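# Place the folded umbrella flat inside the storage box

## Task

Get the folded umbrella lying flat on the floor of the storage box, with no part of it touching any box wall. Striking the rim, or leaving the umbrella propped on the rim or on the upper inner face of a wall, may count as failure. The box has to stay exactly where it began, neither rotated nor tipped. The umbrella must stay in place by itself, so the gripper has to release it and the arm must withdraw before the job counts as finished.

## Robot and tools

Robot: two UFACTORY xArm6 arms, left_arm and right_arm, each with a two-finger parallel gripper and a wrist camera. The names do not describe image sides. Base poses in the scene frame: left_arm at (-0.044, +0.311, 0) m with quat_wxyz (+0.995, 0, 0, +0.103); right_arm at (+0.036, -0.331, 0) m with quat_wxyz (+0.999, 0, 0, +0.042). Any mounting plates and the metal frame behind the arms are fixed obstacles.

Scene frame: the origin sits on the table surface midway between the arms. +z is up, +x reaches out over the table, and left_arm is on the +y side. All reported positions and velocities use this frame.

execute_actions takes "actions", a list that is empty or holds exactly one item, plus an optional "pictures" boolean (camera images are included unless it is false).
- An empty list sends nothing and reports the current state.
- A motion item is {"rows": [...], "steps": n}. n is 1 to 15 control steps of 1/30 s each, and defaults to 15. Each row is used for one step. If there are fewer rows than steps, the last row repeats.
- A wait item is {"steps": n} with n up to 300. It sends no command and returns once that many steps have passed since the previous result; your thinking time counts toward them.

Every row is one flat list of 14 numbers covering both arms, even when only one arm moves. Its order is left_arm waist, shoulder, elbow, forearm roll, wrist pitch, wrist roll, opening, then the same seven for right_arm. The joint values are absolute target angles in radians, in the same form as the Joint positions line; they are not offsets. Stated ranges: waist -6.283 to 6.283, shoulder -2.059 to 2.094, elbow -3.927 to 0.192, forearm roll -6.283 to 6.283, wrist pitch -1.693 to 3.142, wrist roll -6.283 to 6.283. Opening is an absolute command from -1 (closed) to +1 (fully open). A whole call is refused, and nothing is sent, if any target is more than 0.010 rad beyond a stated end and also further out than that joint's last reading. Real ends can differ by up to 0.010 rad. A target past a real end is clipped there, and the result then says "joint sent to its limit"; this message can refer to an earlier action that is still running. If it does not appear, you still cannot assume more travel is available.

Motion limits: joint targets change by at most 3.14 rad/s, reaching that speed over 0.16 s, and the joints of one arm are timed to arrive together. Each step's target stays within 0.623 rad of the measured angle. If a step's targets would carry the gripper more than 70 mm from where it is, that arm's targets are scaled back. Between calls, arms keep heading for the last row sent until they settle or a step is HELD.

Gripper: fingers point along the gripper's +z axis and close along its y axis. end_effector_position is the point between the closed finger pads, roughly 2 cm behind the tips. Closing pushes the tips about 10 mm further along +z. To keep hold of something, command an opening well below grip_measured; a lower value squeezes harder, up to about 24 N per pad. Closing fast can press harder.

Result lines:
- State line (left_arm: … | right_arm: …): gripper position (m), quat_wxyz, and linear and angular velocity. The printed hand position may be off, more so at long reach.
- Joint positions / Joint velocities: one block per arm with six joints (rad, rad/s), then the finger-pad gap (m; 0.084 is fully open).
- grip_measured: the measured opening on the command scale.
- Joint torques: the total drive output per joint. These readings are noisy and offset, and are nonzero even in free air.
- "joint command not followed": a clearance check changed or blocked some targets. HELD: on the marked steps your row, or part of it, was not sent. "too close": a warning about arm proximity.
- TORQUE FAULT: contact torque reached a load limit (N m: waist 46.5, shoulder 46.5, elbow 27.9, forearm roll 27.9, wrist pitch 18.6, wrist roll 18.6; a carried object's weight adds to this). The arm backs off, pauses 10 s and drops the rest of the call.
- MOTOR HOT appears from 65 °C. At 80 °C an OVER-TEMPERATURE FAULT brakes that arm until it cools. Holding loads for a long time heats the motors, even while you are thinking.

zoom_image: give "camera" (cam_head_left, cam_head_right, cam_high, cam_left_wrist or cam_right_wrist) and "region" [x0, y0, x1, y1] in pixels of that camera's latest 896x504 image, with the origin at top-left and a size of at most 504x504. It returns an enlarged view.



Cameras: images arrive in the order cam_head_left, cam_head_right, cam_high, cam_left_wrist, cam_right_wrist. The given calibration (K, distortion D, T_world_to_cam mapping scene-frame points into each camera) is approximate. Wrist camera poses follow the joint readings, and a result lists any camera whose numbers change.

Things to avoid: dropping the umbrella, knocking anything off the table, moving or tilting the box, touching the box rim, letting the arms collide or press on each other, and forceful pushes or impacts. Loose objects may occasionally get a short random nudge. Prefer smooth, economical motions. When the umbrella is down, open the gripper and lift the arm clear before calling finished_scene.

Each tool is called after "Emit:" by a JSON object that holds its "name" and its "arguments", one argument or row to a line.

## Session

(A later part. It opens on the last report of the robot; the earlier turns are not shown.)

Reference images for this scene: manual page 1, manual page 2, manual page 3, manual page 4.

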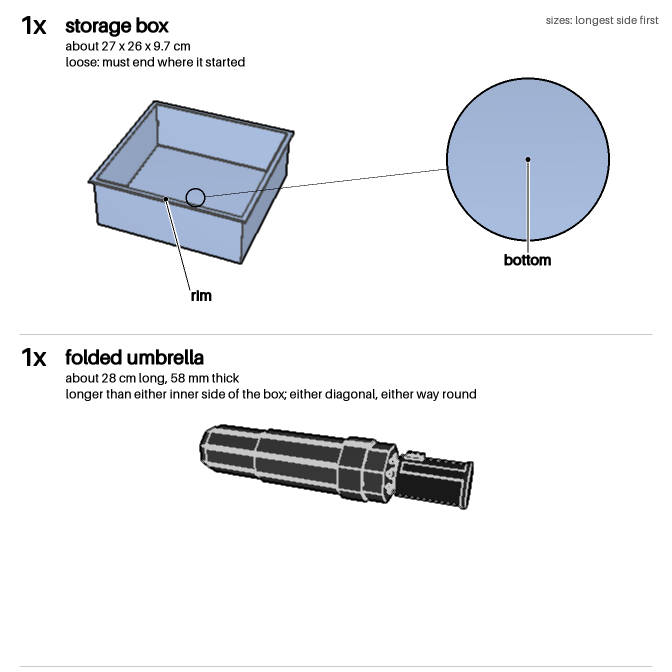

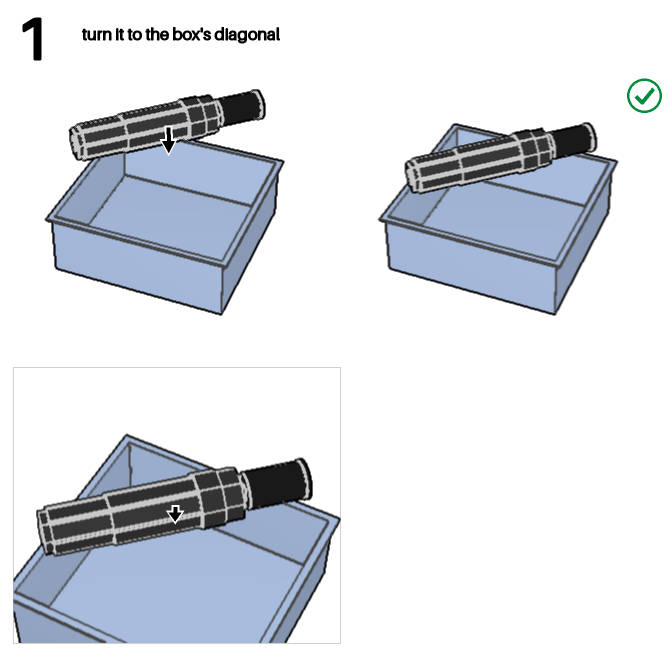

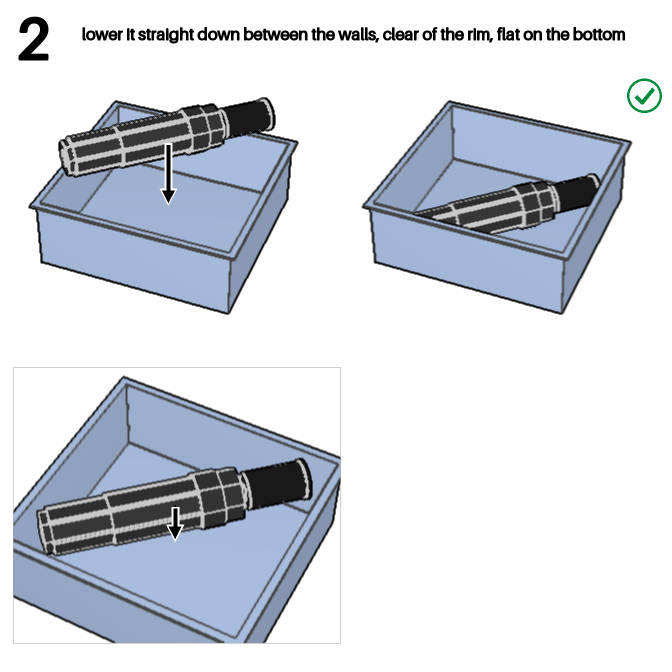

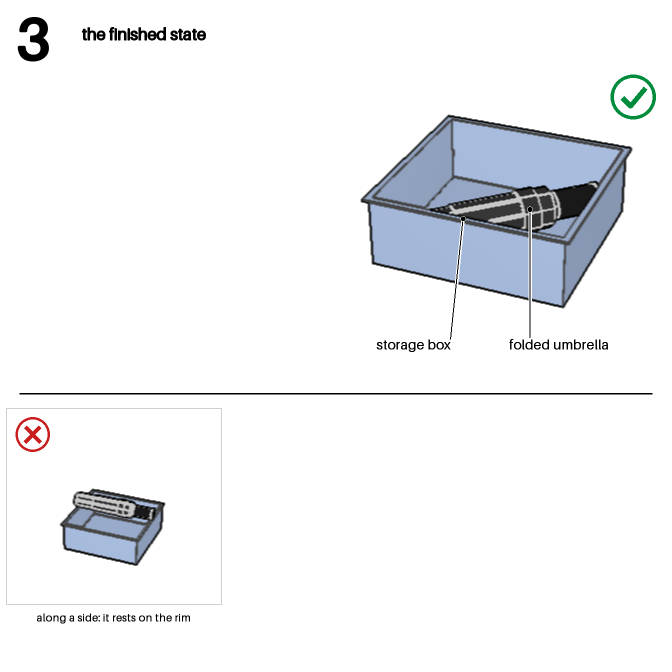

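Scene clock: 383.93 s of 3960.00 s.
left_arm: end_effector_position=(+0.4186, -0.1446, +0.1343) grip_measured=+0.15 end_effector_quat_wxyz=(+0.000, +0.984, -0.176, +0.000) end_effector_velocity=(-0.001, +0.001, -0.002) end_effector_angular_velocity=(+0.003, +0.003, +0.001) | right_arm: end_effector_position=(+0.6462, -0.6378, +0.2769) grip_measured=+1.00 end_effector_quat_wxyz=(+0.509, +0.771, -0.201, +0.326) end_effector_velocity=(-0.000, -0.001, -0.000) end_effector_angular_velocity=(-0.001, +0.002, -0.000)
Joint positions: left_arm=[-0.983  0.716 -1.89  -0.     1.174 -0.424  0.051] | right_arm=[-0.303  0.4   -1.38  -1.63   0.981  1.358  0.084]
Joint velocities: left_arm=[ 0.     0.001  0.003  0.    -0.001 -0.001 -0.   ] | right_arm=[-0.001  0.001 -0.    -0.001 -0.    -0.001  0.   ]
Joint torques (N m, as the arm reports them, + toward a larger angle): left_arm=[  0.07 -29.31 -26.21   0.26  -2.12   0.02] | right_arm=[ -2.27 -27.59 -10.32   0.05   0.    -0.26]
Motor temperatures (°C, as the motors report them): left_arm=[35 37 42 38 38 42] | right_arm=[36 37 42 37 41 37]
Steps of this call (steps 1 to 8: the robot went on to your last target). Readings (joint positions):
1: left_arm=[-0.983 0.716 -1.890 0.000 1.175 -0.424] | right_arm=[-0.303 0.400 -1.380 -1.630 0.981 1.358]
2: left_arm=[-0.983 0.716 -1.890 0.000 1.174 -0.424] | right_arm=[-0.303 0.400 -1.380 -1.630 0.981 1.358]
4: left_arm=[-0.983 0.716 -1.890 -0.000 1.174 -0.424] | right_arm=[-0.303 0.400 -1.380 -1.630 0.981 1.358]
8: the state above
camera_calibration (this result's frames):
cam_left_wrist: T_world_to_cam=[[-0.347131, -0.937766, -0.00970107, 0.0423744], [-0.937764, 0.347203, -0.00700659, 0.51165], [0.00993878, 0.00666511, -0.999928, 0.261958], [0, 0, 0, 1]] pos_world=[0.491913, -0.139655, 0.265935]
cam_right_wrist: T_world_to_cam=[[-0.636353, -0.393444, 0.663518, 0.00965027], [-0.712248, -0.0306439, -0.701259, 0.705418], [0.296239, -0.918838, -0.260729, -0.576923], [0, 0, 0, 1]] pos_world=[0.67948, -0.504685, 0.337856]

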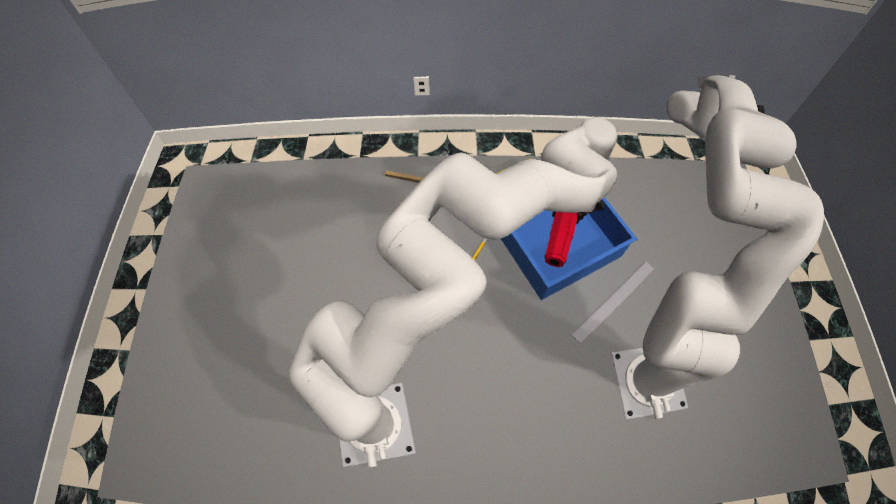

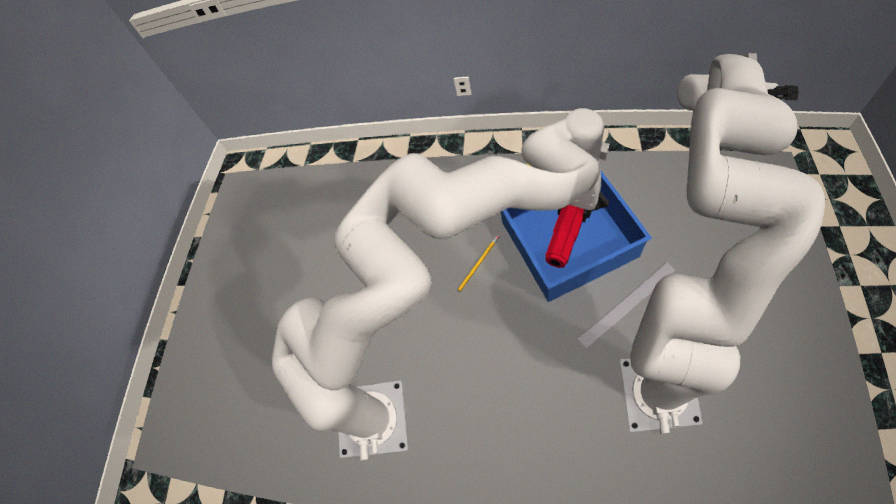

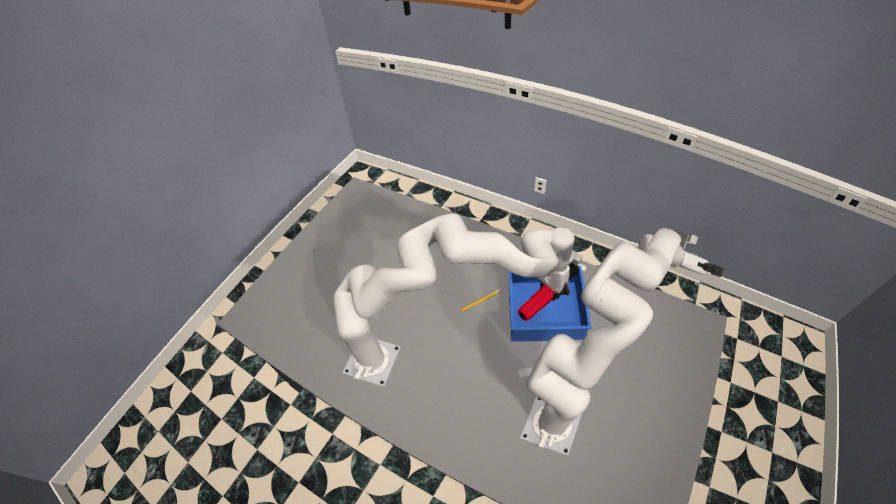

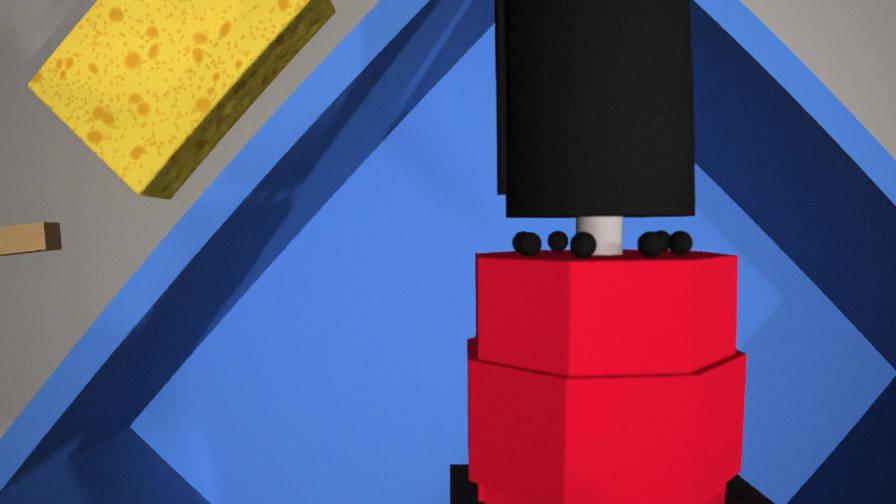

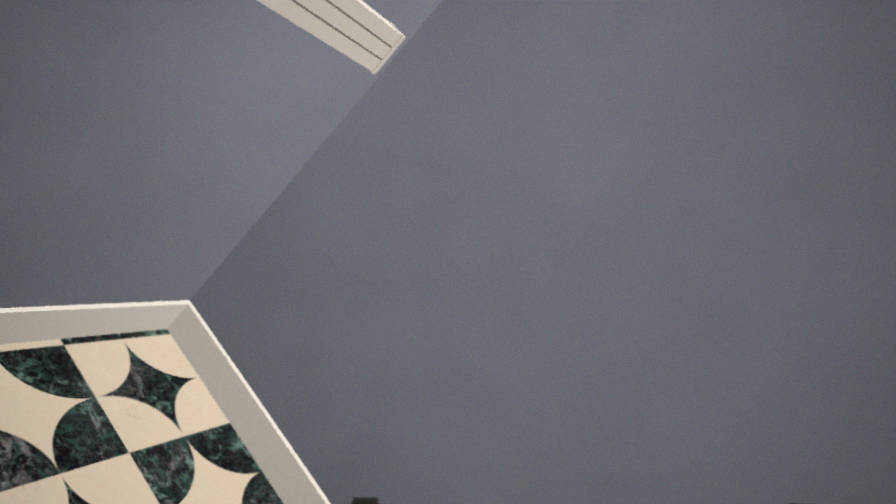

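Emit:
{"name": "zoom_image", "arguments": {
  "camera": "cam_left_wrist",
  "region": [0, 300, 300, 504]
}}

Emit:
{"name": "zoom_image", "arguments": {
  "camera": "cam_left_wrist",
  "region": [660, 0, 896, 260]
}}

Emit:
{"name": "zoom_image", "arguments": {
  "camera": "cam_left_wrist",
  "region": [250, 0, 520, 200]
}}

Emit:
{"name": "zoom_image", "arguments": {
  "camera": "cam_left_wrist",
  "region": [696, 260, 896, 460]
}}

Region (0, 300, 300, 504) of cam_left_wrist's 896x504 image, scaled by 1.680, with more detail than that image has; it fills the top 343 rows of this view, and the rest is white.

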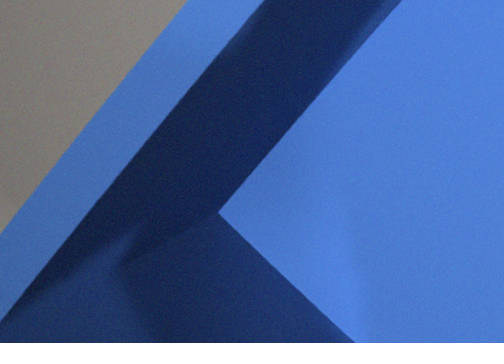

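Region (660, 0, 896, 260) of cam_left_wrist's 896x504 image, scaled by 1.938, with more detail than that image has; it fills the left 457 columns of this view, and the rest is white.

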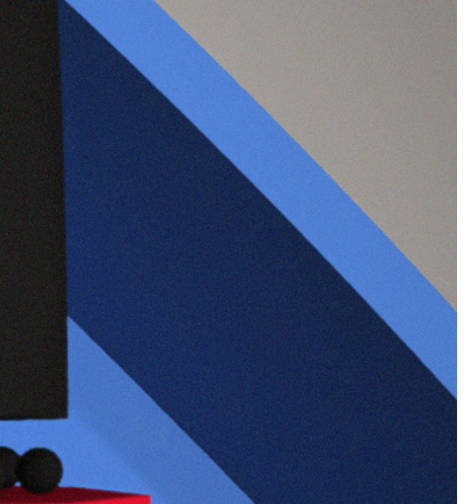

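Region (250, 0, 520, 200) of cam_left_wrist's 896x504 image, scaled by 1.867, with more detail than that image has; it fills the top 373 rows of this view, and the rest is white.

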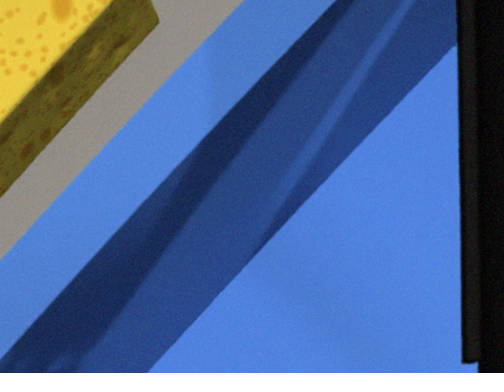

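Region (696, 260, 896, 460) of cam_left_wrist's 896x504 image, scaled by 2.520, with more detail than that image has.

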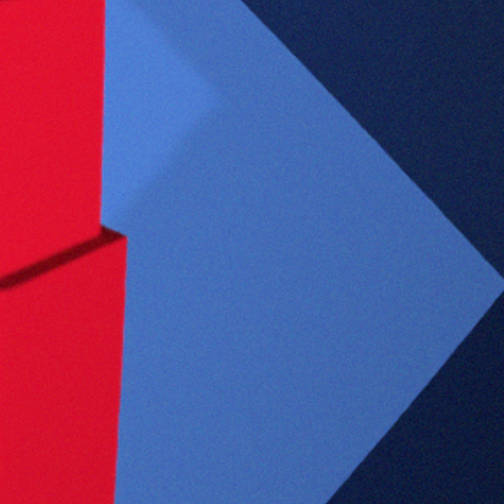

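Emit:
{"name": "execute_actions", "arguments": {
  "actions": [
    {"rows":[
[-0.9828,0.7184,-1.8849,0,1.1665,-0.4239,-0.5,-0.303,0.4,-1.38,-1.63,0.981,1.358,1],
[-0.9828,0.7219,-1.8791,0,1.1572,-0.4239,-0.5,-0.303,0.4,-1.38,-1.63,0.981,1.358,1],
[-0.9828,0.7254,-1.8733,0,1.1479,-0.4239,-0.5,-0.303,0.4,-1.38,-1.63,0.981,1.358,1],
[-0.9828,0.7290,-1.8676,0,1.1386,-0.4239,-0.5,-0.303,0.4,-1.38,-1.63,0.981,1.358,1],
[-0.9828,0.7330,-1.8627,0,1.1297,-0.4239,-0.5,-0.303,0.4,-1.38,-1.63,0.981,1.358,1],
[-0.9828,0.7370,-1.8577,0,1.1207,-0.4239,-0.5,-0.303,0.4,-1.38,-1.63,0.981,1.358,1],
[-0.9828,0.7410,-1.8527,0,1.1117,-0.4239,-0.5,-0.303,0.4,-1.38,-1.63,0.981,1.358,1],
[-0.9828,0.7452,-1.8481,0,1.1029,-0.4239,-0.5,-0.303,0.4,-1.38,-1.63,0.981,1.358,1],
[-0.9828,0.7498,-1.8440,0,1.0942,-0.4239,-0.5,-0.303,0.4,-1.38,-1.63,0.981,1.358,1],
[-0.9828,0.7543,-1.8398,0,1.0855,-0.4239,-0.5,-0.303,0.4,-1.38,-1.63,0.981,1.358,1],
[-0.9828,0.7588,-1.8357,0,1.0769,-0.4239,-0.5,-0.303,0.4,-1.38,-1.63,0.981,1.358,1],
[-0.9828,0.7637,-1.8321,0,1.0684,-0.4239,-0.5,-0.303,0.4,-1.38,-1.63,0.981,1.358,1],
[-0.9828,0.7687,-1.8288,0,1.0601,-0.4239,-0.5,-0.303,0.4,-1.38,-1.63,0.981,1.358,1],
[-0.9828,0.7737,-1.8254,0,1.0517,-0.4239,-0.5,-0.303,0.4,-1.38,-1.63,0.981,1.358,1],
[-0.9828,0.7787,-1.8220,0,1.0433,-0.4239,-0.5,-0.303,0.4,-1.38,-1.63,0.981,1.358,1]
],"steps":15}
  ],
  "pictures": false
}}

Emit:
{"name": "execute_actions", "arguments": {
  "actions": [
    {"rows":[
[-0.9828,0.7842,-1.8195,0,1.0353,-0.4239,-0.5,-0.303,0.4,-1.38,-1.63,0.981,1.358,1],
[-0.9828,0.7897,-1.8169,0,1.0272,-0.4239,-0.5,-0.303,0.4,-1.38,-1.63,0.981,1.358,1],
[-0.9828,0.7952,-1.8143,0,1.0191,-0.4239,-0.5,-0.303,0.4,-1.38,-1.63,0.981,1.358,1],
[-0.9828,0.8008,-1.8119,0,1.0111,-0.4239,-0.5,-0.303,0.4,-1.38,-1.63,0.981,1.358,1],
[-0.9828,0.8067,-1.8101,0,1.0034,-0.4239,-0.5,-0.303,0.4,-1.38,-1.63,0.981,1.358,1],
[-0.9828,0.8112,-1.8088,0,0.9976,-0.4239,-0.5,-0.303,0.4,-1.38,-1.63,0.981,1.358,1],
[-0.9828,0.8156,-1.8074,0,0.9918,-0.4239,-0.5,-0.303,0.4,-1.38,-1.63,0.981,1.358,1],
[-0.9828,0.8186,-1.8065,0,0.9879,-0.4239,-0.5,-0.303,0.4,-1.38,-1.63,0.981,1.358,1],
[-0.9828,0.8215,-1.8056,0,0.9841,-0.4239,-0.5,-0.303,0.4,-1.38,-1.63,0.981,1.358,1],
[-0.9828,0.8247,-1.8049,0,0.9802,-0.4239,-0.5,-0.303,0.4,-1.38,-1.63,0.981,1.358,1],
[-0.9828,0.8262,-1.8046,0,0.9784,-0.4239,-0.5,-0.303,0.4,-1.38,-1.63,0.981,1.358,1],
[-0.9828,0.8278,-1.8043,0,0.9765,-0.4239,-0.5,-0.303,0.4,-1.38,-1.63,0.981,1.358,1],
[-0.9828,0.8294,-1.8040,0,0.9746,-0.4239,-0.5,-0.303,0.4,-1.38,-1.63,0.981,1.358,1]
],"steps":15}
  ],
  "pictures": false
}}

Emit:
{"name": "execute_actions", "arguments": {
  "actions": [
    {"steps":10}
  ]
}}

Scene clock: 419.50 s of 3960.00 s.
left_arm: end_effector_position=(+0.4185, -0.1445, +0.0900) grip_measured=+0.15 end_effector_quat_wxyz=(-0.000, +0.984, -0.176, -0.000) end_effector_velocity=(+0.001, -0.001, -0.116) end_effector_angular_velocity=(-0.005, -0.006, +0.000) | right_arm: end_effector_position=(+0.6462, -0.6378, +0.2769) grip_measured=+1.00 end_effector_quat_wxyz=(+0.509, +0.771, -0.201, +0.326) end_effector_velocity=(+0.000, +0.000, -0.002) end_effector_angular_velocity=(+0.002, +0.002, +0.001)
Joint positions: left_arm=[-0.983  0.76  -1.836  0.     1.076 -0.424  0.051] | right_arm=[-0.303  0.4   -1.38  -1.63   0.981  1.358  0.084]
Joint velocities: left_arm=[ 0.     0.138  0.109  0.    -0.255 -0.    -0.   ] | right_arm=[ 0.     0.002  0.     0.001 -0.001 -0.     0.   ]
Joint torques (N m, as the arm reports them, + toward a larger angle): left_arm=[ -0.08 -29.29 -25.6    0.14  -2.05   0.05] | right_arm=[ -2.38 -27.64 -10.36  -0.03   0.04  -0.24]
Motor temperatures (°C, as the motors report them): left_arm=[35 37 42 38 38 42] | right_arm=[36 37 42 37 41 37]
Steps of this call (steps 1 to 15: the robot went on to your last target; steps 16 to 90: nothing new was sent; then 32.07 s passed at rest; steps 91 to 105: all 15 steps of this action). Readings (joint positions):
91: left_arm=[-0.983 0.716 -1.889 0.000 1.173 -0.424] | right_arm=[-0.303 0.400 -1.380 -1.630 0.981 1.358]
92: left_arm=[-0.983 0.716 -1.889 -0.000 1.172 -0.424] | right_arm=[-0.303 0.400 -1.380 -1.630 0.981 1.358]
94: left_arm=[-0.983 0.718 -1.885 -0.000 1.165 -0.424] | right_arm=[-0.303 0.400 -1.380 -1.630 0.981 1.358]
98: left_arm=[-0.983 0.730 -1.867 0.000 1.136 -0.424] | right_arm=[-0.303 0.400 -1.380 -1.630 0.981 1.358]
105: the state above

Scene clock: 420.00 s of 3960.00 s.
left_arm: end_effector_position=(+0.4185, -0.1444, +0.0424) grip_measured=+0.15 end_effector_quat_wxyz=(-0.000, +0.984, -0.176, -0.000) end_effector_velocity=(+0.002, -0.001, -0.028) end_effector_angular_velocity=(-0.006, -0.006, +0.000) | right_arm: end_effector_position=(+0.6462, -0.6378, +0.2769) grip_measured=+1.00 end_effector_quat_wxyz=(+0.509, +0.771, -0.201, +0.326) end_effector_velocity=(-0.000, -0.000, -0.000) end_effector_angular_velocity=(-0.001, +0.001, -0.001)
Joint positions: left_arm=[-0.983  0.826 -1.805  0.     0.98  -0.424  0.051] | right_arm=[-0.303  0.4   -1.38  -1.63   0.981  1.358  0.084]
Joint velocities: left_arm=[ 0.     0.045  0.01   0.    -0.063 -0.     0.   ] | right_arm=[ 0.    -0.     0.001 -0.     0.001 -0.     0.   ]
Joint torques (N m, as the arm reports them, + toward a larger angle): left_arm=[ -0.03 -31.01 -26.06   0.4   -2.12   0.  ] | right_arm=[ -2.29 -27.42 -10.32  -0.01  -0.03  -0.29]
Motor temperatures (°C, as the motors report them): left_arm=[35 37 42 38 38 42] | right_arm=[36 37 42 37 41 37]
Steps of this call (steps 1 to 15: all 15 steps of this action). Readings (joint positions):
1: left_arm=[-0.983 0.765 -1.832 0.000 1.067 -0.424] | right_arm=[-0.303 0.400 -1.380 -1.630 0.981 1.358]
2: left_arm=[-0.983 0.770 -1.829 0.000 1.059 -0.424] | right_arm=[-0.303 0.400 -1.380 -1.630 0.981 1.358]
4: left_arm=[-0.983 0.780 -1.822 0.000 1.042 -0.424] | right_arm=[-0.303 0.400 -1.380 -1.630 0.981 1.358]
8: left_arm=[-0.983 0.802 -1.812 0.000 1.011 -0.424] | right_arm=[-0.303 0.400 -1.380 -1.630 0.981 1.358]
15: the state above

Scene clock: 420.33 s of 3960.00 s.
left_arm: end_effector_position=(+0.4187, -0.1446, +0.0404) grip_measured=+0.15 end_effector_quat_wxyz=(+0.000, +0.984, -0.176, +0.000) end_effector_velocity=(-0.001, +0.001, -0.003) end_effector_angular_velocity=(+0.004, +0.004, -0.000) | right_arm: end_effector_position=(+0.6462, -0.6378, +0.2769) grip_measured=+1.00 end_effector_quat_wxyz=(+0.509, +0.771, -0.201, +0.326) end_effector_velocity=(+0.000, -0.000, +0.001) end_effector_angular_velocity=(-0.001, -0.002, -0.001)
Joint positions: left_arm=[-0.983  0.829 -1.804 -0.     0.975 -0.424  0.051] | right_arm=[-0.303  0.4   -1.38  -1.63   0.981  1.358  0.084]
Joint velocities: left_arm=[-0.     0.004  0.001 -0.     0.     0.    -0.   ] | right_arm=[-0.    -0.001 -0.001 -0.     0.001 -0.     0.   ]
Joint torques (N m, as the arm reports them, + toward a larger angle): left_arm=[  0.16 -29.88 -25.03   0.17  -2.2   -0.15] | right_arm=[ -2.35 -27.52 -10.37   0.     0.    -0.24]
Motor temperatures (°C, as the motors report them): left_arm=[35 37 42 38 38 42] | right_arm=[36 37 42 37 41 37]
Steps of this call (steps 1 to 10: the robot went on to your last target). Readings (joint positions):
1: left_arm=[-0.983 0.827 -1.805 0.000 0.978 -0.424] | right_arm=[-0.303 0.400 -1.380 -1.630 0.981 1.358]
2: left_arm=[-0.983 0.828 -1.804 0.000 0.977 -0.424] | right_arm=[-0.303 0.400 -1.380 -1.630 0.981 1.358]
4: left_arm=[-0.983 0.828 -1.804 -0.000 0.976 -0.424] | right_arm=[-0.303 0.400 -1.380 -1.630 0.981 1.358]
8: left_arm=[-0.983 0.829 -1.804 -0.000 0.975 -0.424] | right_arm=[-0.303 0.400 -1.380 -1.630 0.981 1.358]
10: the state above
camera_calibration (this result's frames):
cam_left_wrist: T_world_to_cam=[[-0.347083, -0.937785, -0.00961559, 0.0414333], [-0.93778, 0.347155, -0.00720645, 0.511111], [0.0100962, 0.00651608, -0.999928, 0.167988], [0, 0, 0, 1]] pos_world=[0.491995, -0.139674, 0.172058]
cam_right_wrist: T_world_to_cam=[[-0.636353, -0.393444, 0.663518, 0.00965019], [-0.712248, -0.0306438, -0.701259, 0.705418], [0.296239, -0.918838, -0.260729, -0.576923], [0, 0, 0, 1]] pos_world=[0.67948, -0.504685, 0.337856]

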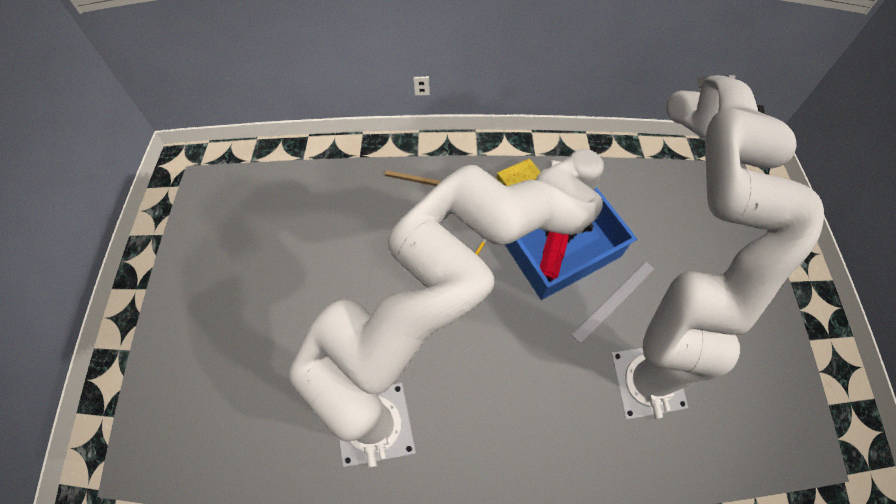

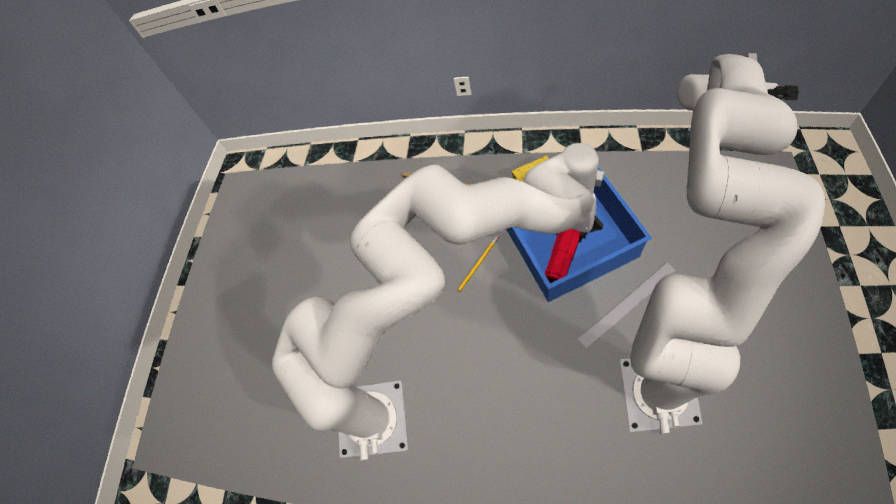

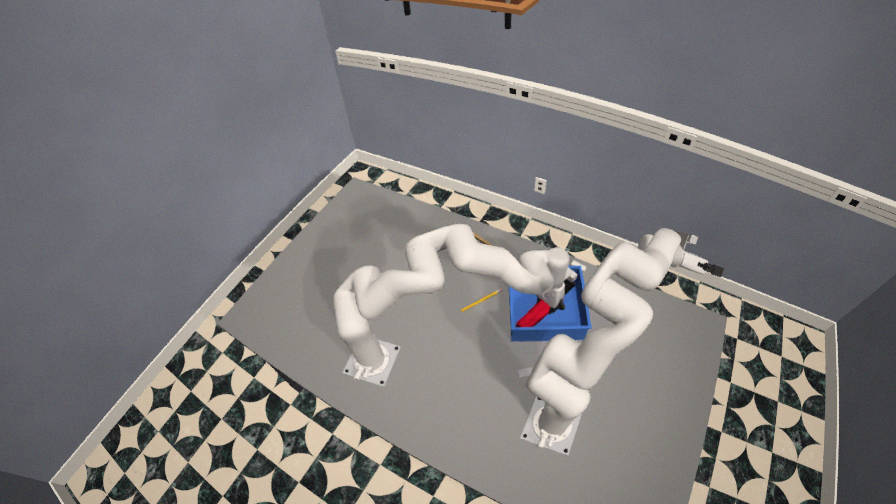

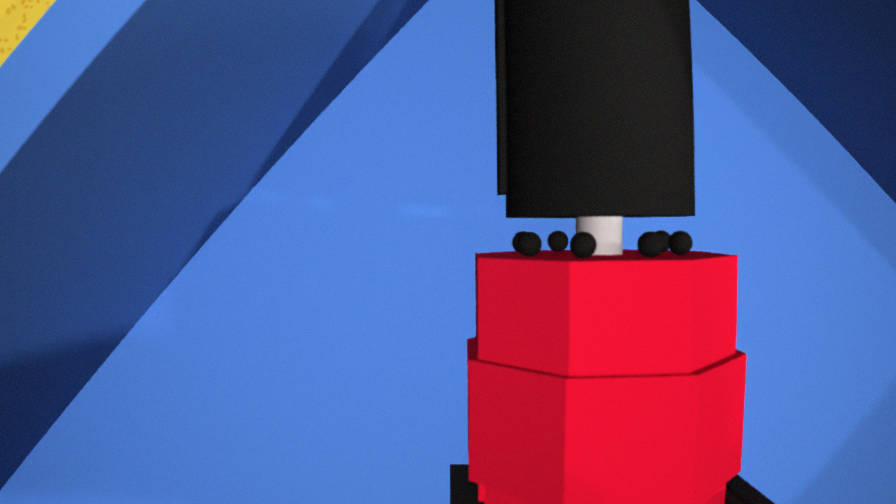

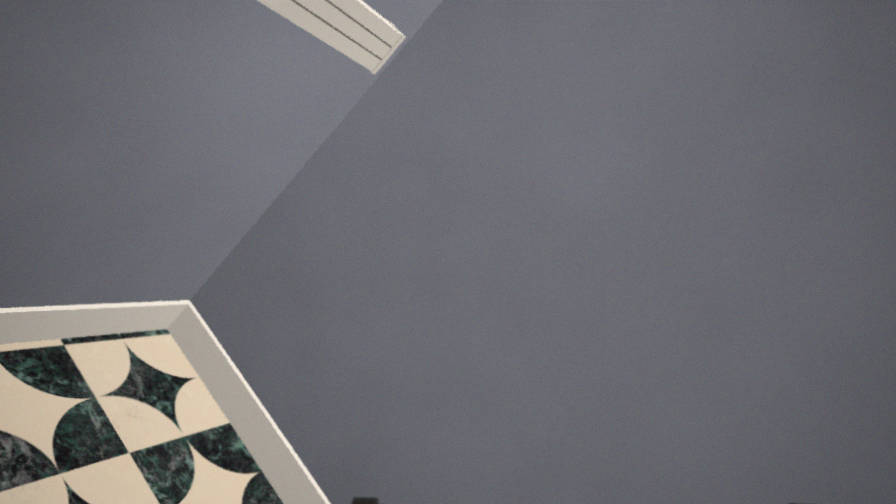

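Emit:
{"name": "execute_actions", "arguments": {
  "actions": [
    {"rows":[
[-0.9828,0.8305,-1.8037,0,0.9732,-0.4239,-0.5,-0.303,0.4,-1.38,-1.63,0.981,1.358,1],
[-0.9828,0.8317,-1.8035,0,0.9718,-0.4239,-0.5,-0.303,0.4,-1.38,-1.63,0.981,1.358,1],
[-0.9828,0.8329,-1.8032,0,0.9703,-0.4239,-0.5,-0.303,0.4,-1.38,-1.63,0.981,1.358,1],
[-0.9828,0.8340,-1.8030,0,0.9690,-0.4239,-0.5,-0.303,0.4,-1.38,-1.63,0.981,1.358,1]
],"steps":12}
  ],
  "pictures": false
}}

Emit:
{"name": "execute_actions", "arguments": {
  "actions": [
    {"rows":[
[-0.9828,0.8340,-1.8030,0,0.9690,-0.4239,-0.2,-0.303,0.4,-1.38,-1.63,0.981,1.358,1],
[-0.9828,0.8340,-1.8030,0,0.9690,-0.4239,0.0,-0.303,0.4,-1.38,-1.63,0.981,1.358,1],
[-0.9828,0.8340,-1.8030,0,0.9690,-0.4239,0.1,-0.303,0.4,-1.38,-1.63,0.981,1.358,1],
[-0.9828,0.8340,-1.8030,0,0.9690,-0.4239,0.15,-0.303,0.4,-1.38,-1.63,0.981,1.358,1],
[-0.9828,0.8340,-1.8030,0,0.9690,-0.4239,0.2,-0.303,0.4,-1.38,-1.63,0.981,1.358,1],
[-0.9828,0.8340,-1.8030,0,0.9690,-0.4239,0.25,-0.303,0.4,-1.38,-1.63,0.981,1.358,1],
[-0.9828,0.8340,-1.8030,0,0.9690,-0.4239,0.3,-0.303,0.4,-1.38,-1.63,0.981,1.358,1],
[-0.9828,0.8340,-1.8030,0,0.9690,-0.4239,0.36,-0.303,0.4,-1.38,-1.63,0.981,1.358,1],
[-0.9828,0.8340,-1.8030,0,0.9690,-0.4239,0.44,-0.303,0.4,-1.38,-1.63,0.981,1.358,1],
[-0.9828,0.8340,-1.8030,0,0.9690,-0.4239,0.52,-0.303,0.4,-1.38,-1.63,0.981,1.358,1],
[-0.9828,0.8340,-1.8030,0,0.9690,-0.4239,0.6,-0.303,0.4,-1.38,-1.63,0.981,1.358,1],
[-0.9828,0.8340,-1.8030,0,0.9690,-0.4239,0.7,-0.303,0.4,-1.38,-1.63,0.981,1.358,1],
[-0.9828,0.8340,-1.8030,0,0.9690,-0.4239,0.75,-0.303,0.4,-1.38,-1.63,0.981,1.358,1],
[-0.9828,0.8340,-1.8030,0,0.9690,-0.4239,0.8,-0.303,0.4,-1.38,-1.63,0.981,1.358,1]
],"steps":15}
  ],
  "pictures": false
}}

Emit:
{"name": "execute_actions", "arguments": {
  "actions": [
    {"rows":[
[-0.9828,0.8340,-1.8030,0,0.9690,-0.4239,0.8,-0.303,0.4,-1.38,-1.63,0.981,1.358,1],
[-0.9828,0.8309,-1.8036,0,0.9727,-0.4239,0.8,-0.303,0.4,-1.38,-1.63,0.981,1.358,1],
[-0.9828,0.8262,-1.8046,0,0.9784,-0.4239,0.8,-0.303,0.4,-1.38,-1.63,0.981,1.358,1],
[-0.9828,0.8200,-1.8061,0,0.9861,-0.4239,0.8,-0.303,0.4,-1.38,-1.63,0.981,1.358,1],
[-0.9828,0.8127,-1.8083,0,0.9956,-0.4239,0.8,-0.303,0.4,-1.38,-1.63,0.981,1.358,1],
[-0.9828,0.8037,-1.8110,0,1.0073,-0.4239,0.8,-0.303,0.4,-1.38,-1.63,0.981,1.358,1],
[-0.9828,0.7938,-1.8150,0,1.0212,-0.4239,0.8,-0.303,0.4,-1.38,-1.63,0.981,1.358,1],
[-0.9828,0.7828,-1.8201,0,1.0373,-0.4239,0.8,-0.303,0.4,-1.38,-1.63,0.981,1.358,1],
[-0.9828,0.7725,-1.8262,0,1.0537,-0.4239,0.8,-0.303,0.4,-1.38,-1.63,0.981,1.358,1],
[-0.9828,0.7624,-1.8330,0,1.0706,-0.4239,0.8,-0.303,0.4,-1.38,-1.63,0.981,1.358,1],
[-0.9828,0.7520,-1.8419,0,1.0899,-0.4239,0.8,-0.303,0.4,-1.38,-1.63,0.981,1.358,1],
[-0.9828,0.7420,-1.8514,0,1.1094,-0.4239,0.8,-0.303,0.4,-1.38,-1.63,0.981,1.358,1],
[-0.9828,0.7330,-1.8627,0,1.1297,-0.4239,0.8,-0.303,0.4,-1.38,-1.63,0.981,1.358,1],
[-0.9828,0.7245,-1.8747,0,1.1502,-0.4239,0.8,-0.303,0.4,-1.38,-1.63,0.981,1.358,1],
[-0.9828,0.7158,-1.8893,0,1.1735,-0.4239,0.8,-0.303,0.4,-1.38,-1.63,0.981,1.358,1]
],"steps":15}
  ],
  "pictures": false
}}

Emit:
{"name": "execute_actions", "arguments": {
  "actions": [
    {"rows":[
[-0.9828,0.7090,-1.9040,0,1.1950,-0.4239,0.8,-0.303,0.4,-1.38,-1.63,0.981,1.358,1],
[-0.9828,0.7030,-1.9200,0,1.2170,-0.4239,0.8,-0.303,0.4,-1.38,-1.63,0.981,1.358,1],
[-0.9828,0.6980,-1.9380,0,1.2400,-0.4239,0.8,-0.303,0.4,-1.38,-1.63,0.981,1.358,1],
[-0.9828,0.6934,-1.9559,0,1.2625,-0.4239,0.8,-0.303,0.4,-1.38,-1.63,0.981,1.358,1],
[-0.9828,0.6905,-1.9790,0,1.2885,-0.4239,0.8,-0.303,0.4,-1.38,-1.63,0.981,1.358,1],
[-0.9828,0.6880,-2.0040,0,1.3160,-0.4239,0.8,-0.303,0.4,-1.38,-1.63,0.981,1.358,1],
[-0.9828,0.6865,-2.0301,0,1.3436,-0.4239,0.8,-0.303,0.4,-1.38,-1.63,0.981,1.358,1]
],"steps":12}
  ]
}}

Scene clock: 448.43 s of 3960.00 s.
left_arm: end_effector_position=(+0.4185, -0.1445, +0.0371) grip_measured=+0.15 end_effector_quat_wxyz=(-0.000, +0.984, -0.176, -0.000) end_effector_velocity=(+0.002, -0.003, +0.004) end_effector_angular_velocity=(-0.009, -0.008, -0.000) | right_arm: end_effector_position=(+0.6462, -0.6378, +0.2769) grip_measured=+1.00 end_effector_quat_wxyz=(+0.509, +0.771, -0.201, +0.326) end_effector_velocity=(+0.000, -0.000, +0.000) end_effector_angular_velocity=(+0.000, -0.001, +0.000)
Joint positions: left_arm=[-0.983  0.834 -1.803 -0.     0.969 -0.424  0.051] | right_arm=[-0.303  0.4   -1.38  -1.63   0.981  1.358  0.084]
Joint velocities: left_arm=[-0.    -0.003 -0.005 -0.001 -0.004  0.    -0.   ] | right_arm=[-0.     0.001 -0.002 -0.    -0.001  0.     0.   ]
Joint torques (N m, as the arm reports them, + toward a larger angle): left_arm=[  0.18 -29.54 -24.85   0.28  -2.03  -0.09] | right_arm=[ -2.27 -27.68 -10.36   0.03   0.01  -0.3 ]
Motor temperatures (°C, as the motors report them): left_arm=[35 37 42 38 38 42] | right_arm=[36 37 42 37 41 37]
Steps of this call (steps 1 to 15: the robot went on to your last target; steps 16 to 90: nothing new was sent; then 24.70 s passed at rest; steps 91 to 102: all 12 steps of this action). Readings (joint positions):
91: left_arm=[-0.983 0.829 -1.804 -0.000 0.975 -0.424] | right_arm=[-0.303 0.400 -1.380 -1.630 0.981 1.358]
92: left_arm=[-0.983 0.830 -1.804 -0.000 0.974 -0.424] | right_arm=[-0.303 0.400 -1.380 -1.630 0.981 1.358]
94: left_arm=[-0.983 0.830 -1.804 -0.000 0.973 -0.424] | right_arm=[-0.303 0.400 -1.380 -1.630 0.981 1.358]
98: left_arm=[-0.983 0.833 -1.803 0.000 0.970 -0.424] | right_arm=[-0.303 0.400 -1.380 -1.630 0.981 1.358]
102: the state above

Scene clock: 448.93 s of 3960.00 s.
left_arm: end_effector_position=(+0.4189, -0.1448, +0.0378) grip_measured=+0.71 end_effector_quat_wxyz=(+0.000, +0.984, -0.176, +0.001) end_effector_velocity=(-0.003, +0.003, -0.007) end_effector_angular_velocity=(+0.011, +0.011, -0.000) | right_arm: end_effector_position=(+0.6462, -0.6378, +0.2769) grip_measured=+1.00 end_effector_quat_wxyz=(+0.509, +0.771, -0.201, +0.326) end_effector_velocity=(-0.000, -0.000, +0.001) end_effector_angular_velocity=(-0.001, -0.000, -0.000)
Joint positions: left_arm=[-0.983  0.833 -1.804 -0.     0.969 -0.424  0.073] | right_arm=[-0.303  0.4   -1.38  -1.63   0.981  1.358  0.084]
Joint velocities: left_arm=[0.    0.008 0.006 0.    0.002 0.    0.048] | right_arm=[-0.001 -0.001 -0.    -0.     0.    -0.001  0.   ]
Joint torques (N m, as the arm reports them, + toward a larger angle): left_arm=[  0.13 -28.02 -23.2    0.45  -2.04   0.03] | right_arm=[ -2.35 -27.49 -10.26  -0.04   0.    -0.28]
Motor temperatures (°C, as the motors report them): left_arm=[35 37 42 38 38 42] | right_arm=[36 37 42 37 41 37]
Steps of this call (steps 1 to 15: all 15 steps of this action). Readings (joint positions):
1: left_arm=[-0.983 0.834 -1.803 -0.000 0.969 -0.424] | right_arm=[-0.303 0.400 -1.380 -1.630 0.981 1.358]
2: left_arm=[-0.983 0.834 -1.803 -0.000 0.969 -0.424] | right_arm=[-0.303 0.400 -1.380 -1.630 0.981 1.358]
4: left_arm=[-0.983 0.834 -1.803 -0.000 0.969 -0.424] | right_arm=[-0.303 0.400 -1.380 -1.630 0.981 1.358]
8: left_arm=[-0.983 0.834 -1.803 -0.000 0.969 -0.424] | right_arm=[-0.303 0.400 -1.380 -1.630 0.981 1.358]
15: the state above

Scene clock: 449.43 s of 3960.00 s.
left_arm: end_effector_position=(+0.4191, -0.1450, +0.0983) grip_measured=+0.80 end_effector_quat_wxyz=(+0.000, +0.984, -0.176, +0.001) end_effector_velocity=(+0.001, -0.002, +0.253) end_effector_angular_velocity=(-0.004, -0.004, -0.000) | right_arm: end_effector_position=(+0.6462, -0.6378, +0.2769) grip_measured=+1.00 end_effector_quat_wxyz=(+0.509, +0.771, -0.201, +0.326) end_effector_velocity=(+0.000, +0.000, +0.000) end_effector_angular_velocity=(-0.000, -0.000, +0.001)
Joint positions: left_arm=[-0.983  0.752 -1.846 -0.     1.092 -0.424  0.077] | right_arm=[-0.303  0.4   -1.38  -1.63   0.981  1.358  0.084]
Joint velocities: left_arm=[-0.    -0.281 -0.27  -0.     0.546 -0.     0.   ] | right_arm=[ 0.    -0.001  0.001 -0.    -0.     0.     0.   ]
Joint torques (N m, as the arm reports them, + toward a larger angle): left_arm=[  0.09 -27.91 -24.26   0.37  -2.03   0.12] | right_arm=[ -2.46 -27.56 -10.41  -0.07  -0.02  -0.26]
Motor temperatures (°C, as the motors report them): left_arm=[35 37 42 38 38 42] | right_arm=[36 37 42 37 41 37]
Steps of this call (steps 1 to 15: all 15 steps of this action). Readings (joint positions):
1: left_arm=[-0.983 0.833 -1.803 -0.000 0.969 -0.424] | right_arm=[-0.303 0.400 -1.380 -1.630 0.981 1.358]
2: left_arm=[-0.983 0.834 -1.803 -0.000 0.969 -0.424] | right_arm=[-0.303 0.400 -1.380 -1.630 0.981 1.358]
4: left_arm=[-0.983 0.832 -1.803 0.000 0.971 -0.424] | right_arm=[-0.303 0.400 -1.380 -1.630 0.981 1.358]
8: left_arm=[-0.983 0.816 -1.807 0.000 0.993 -0.424] | right_arm=[-0.303 0.400 -1.380 -1.630 0.981 1.358]
15: the state above

Scene clock: 449.83 s of 3960.00 s.
left_arm: end_effector_position=(+0.4196, -0.1455, +0.1973) grip_measured=+0.80 end_effector_quat_wxyz=(+0.002, +0.984, -0.176, +0.003) end_effector_velocity=(-0.001, +0.001, +0.093) end_effector_angular_velocity=(-0.012, -0.014, -0.000) | right_arm: end_effector_position=(+0.6462, -0.6378, +0.2769) grip_measured=+1.00 end_effector_quat_wxyz=(+0.509, +0.771, -0.201, +0.326) end_effector_velocity=(+0.000, -0.000, +0.001) end_effector_angular_velocity=(+0.001, -0.002, -0.001)
Joint positions: left_arm=[-0.983  0.686 -2.019 -0.     1.327 -0.424  0.077] | right_arm=[-0.303  0.4   -1.38  -1.63   0.981  1.358  0.084]
Joint velocities: left_arm=[ 0.    -0.038 -0.199  0.001  0.22   0.    -0.   ] | right_arm=[-0.    -0.001 -0.001  0.001 -0.     0.     0.   ]
Joint torques (N m, as the arm reports them, + toward a larger angle): left_arm=[  0.14 -22.33 -18.26   0.35  -1.65  -0.05] | right_arm=[ -2.32 -27.58 -10.29   0.04   0.06  -0.27]
Motor temperatures (°C, as the motors report them): left_arm=[35 37 42 38 38 42] | right_arm=[36 37 42 37 41 37]
Steps of this call (steps 1 to 12: all 12 steps of this action). Readings (joint positions):
1: left_arm=[-0.983 0.743 -1.855 -0.000 1.111 -0.424] | right_arm=[-0.303 0.400 -1.380 -1.630 0.981 1.358]
2: left_arm=[-0.983 0.734 -1.866 -0.000 1.130 -0.424] | right_arm=[-0.303 0.400 -1.380 -1.630 0.981 1.358]
4: left_arm=[-0.983 0.718 -1.892 -0.000 1.172 -0.424] | right_arm=[-0.303 0.400 -1.380 -1.630 0.981 1.358]
8: left_arm=[-0.983 0.697 -1.960 -0.000 1.262 -0.424] | right_arm=[-0.303 0.400 -1.380 -1.630 0.981 1.358]
12: the state above
camera_calibration (this result's frames):
cam_left_wrist: T_world_to_cam=[[-0.347043, -0.937822, -0.00714286, 0.0419183], [-0.93774, 0.347109, -0.0126507, 0.514424], [0.0143434, 0.00230782, -0.999894, 0.322466], [0, 0, 0, 1]] pos_world=[0.492318, -0.139993, 0.329239]
cam_right_wrist: T_world_to_cam=[[-0.636353, -0.393444, 0.663518, 0.00965007], [-0.712248, -0.0306437, -0.701259, 0.705418], [0.296239, -0.918838, -0.26073, -0.576923], [0, 0, 0, 1]] pos_world=[0.67948, -0.504685, 0.337856]

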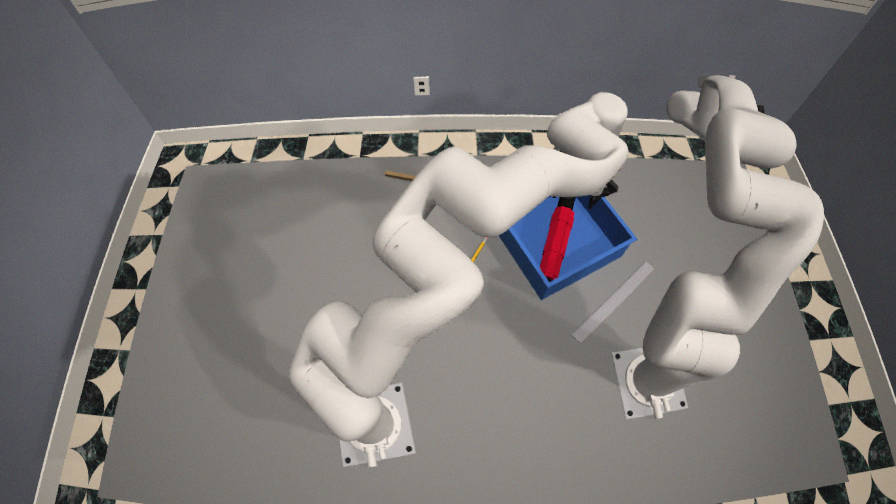

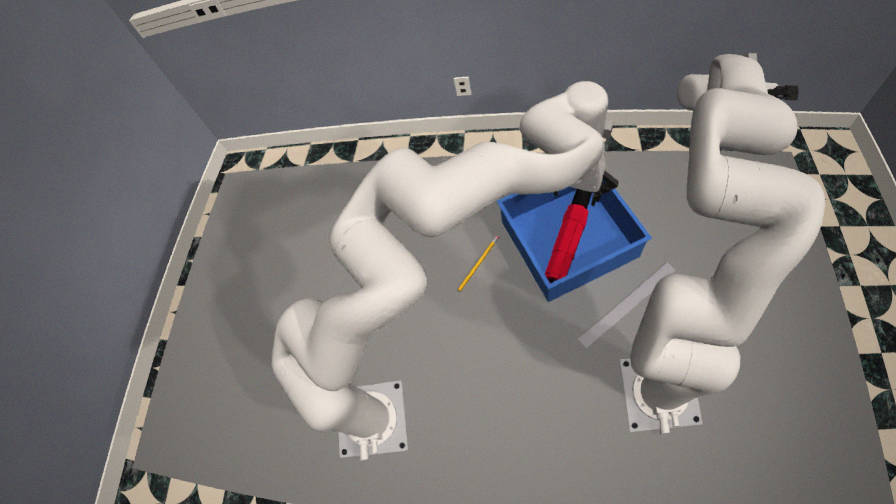

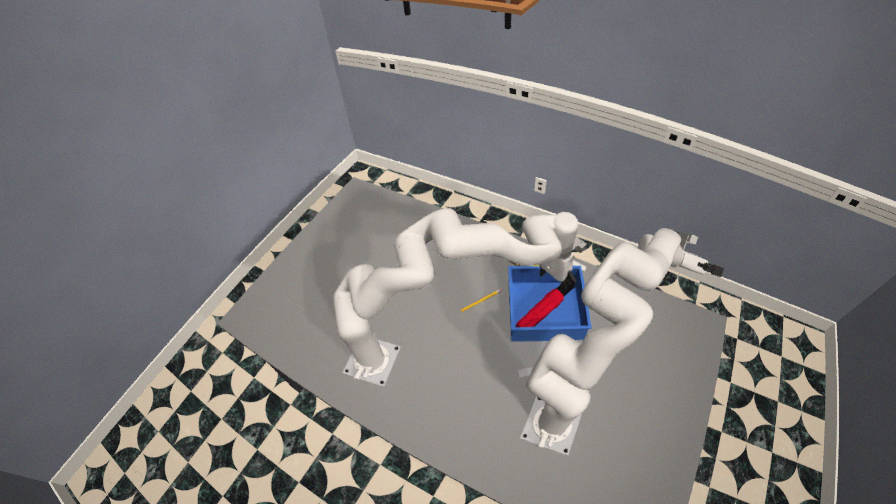

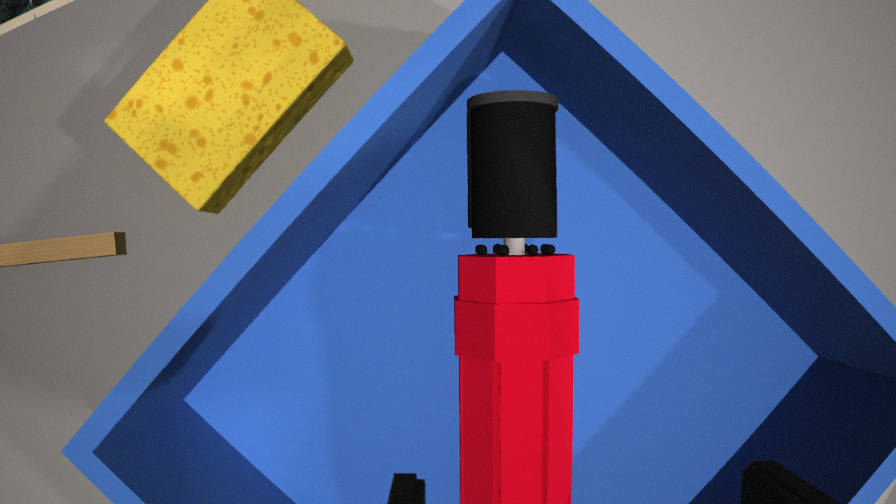

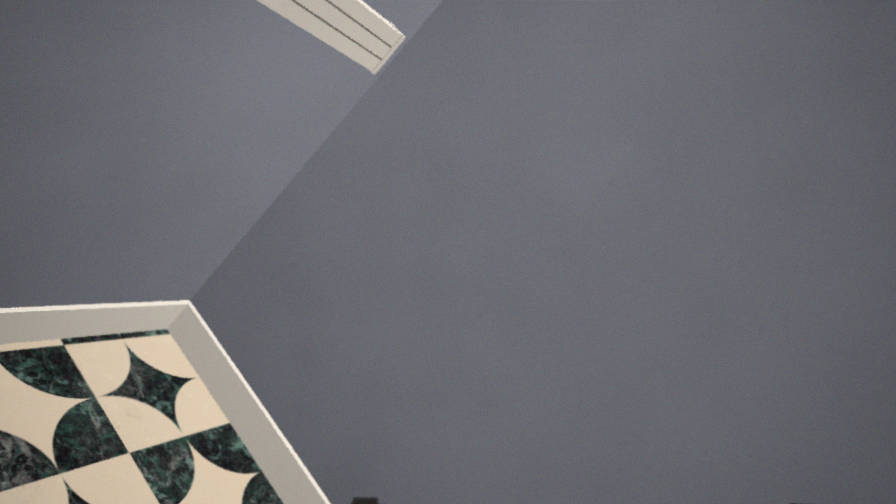

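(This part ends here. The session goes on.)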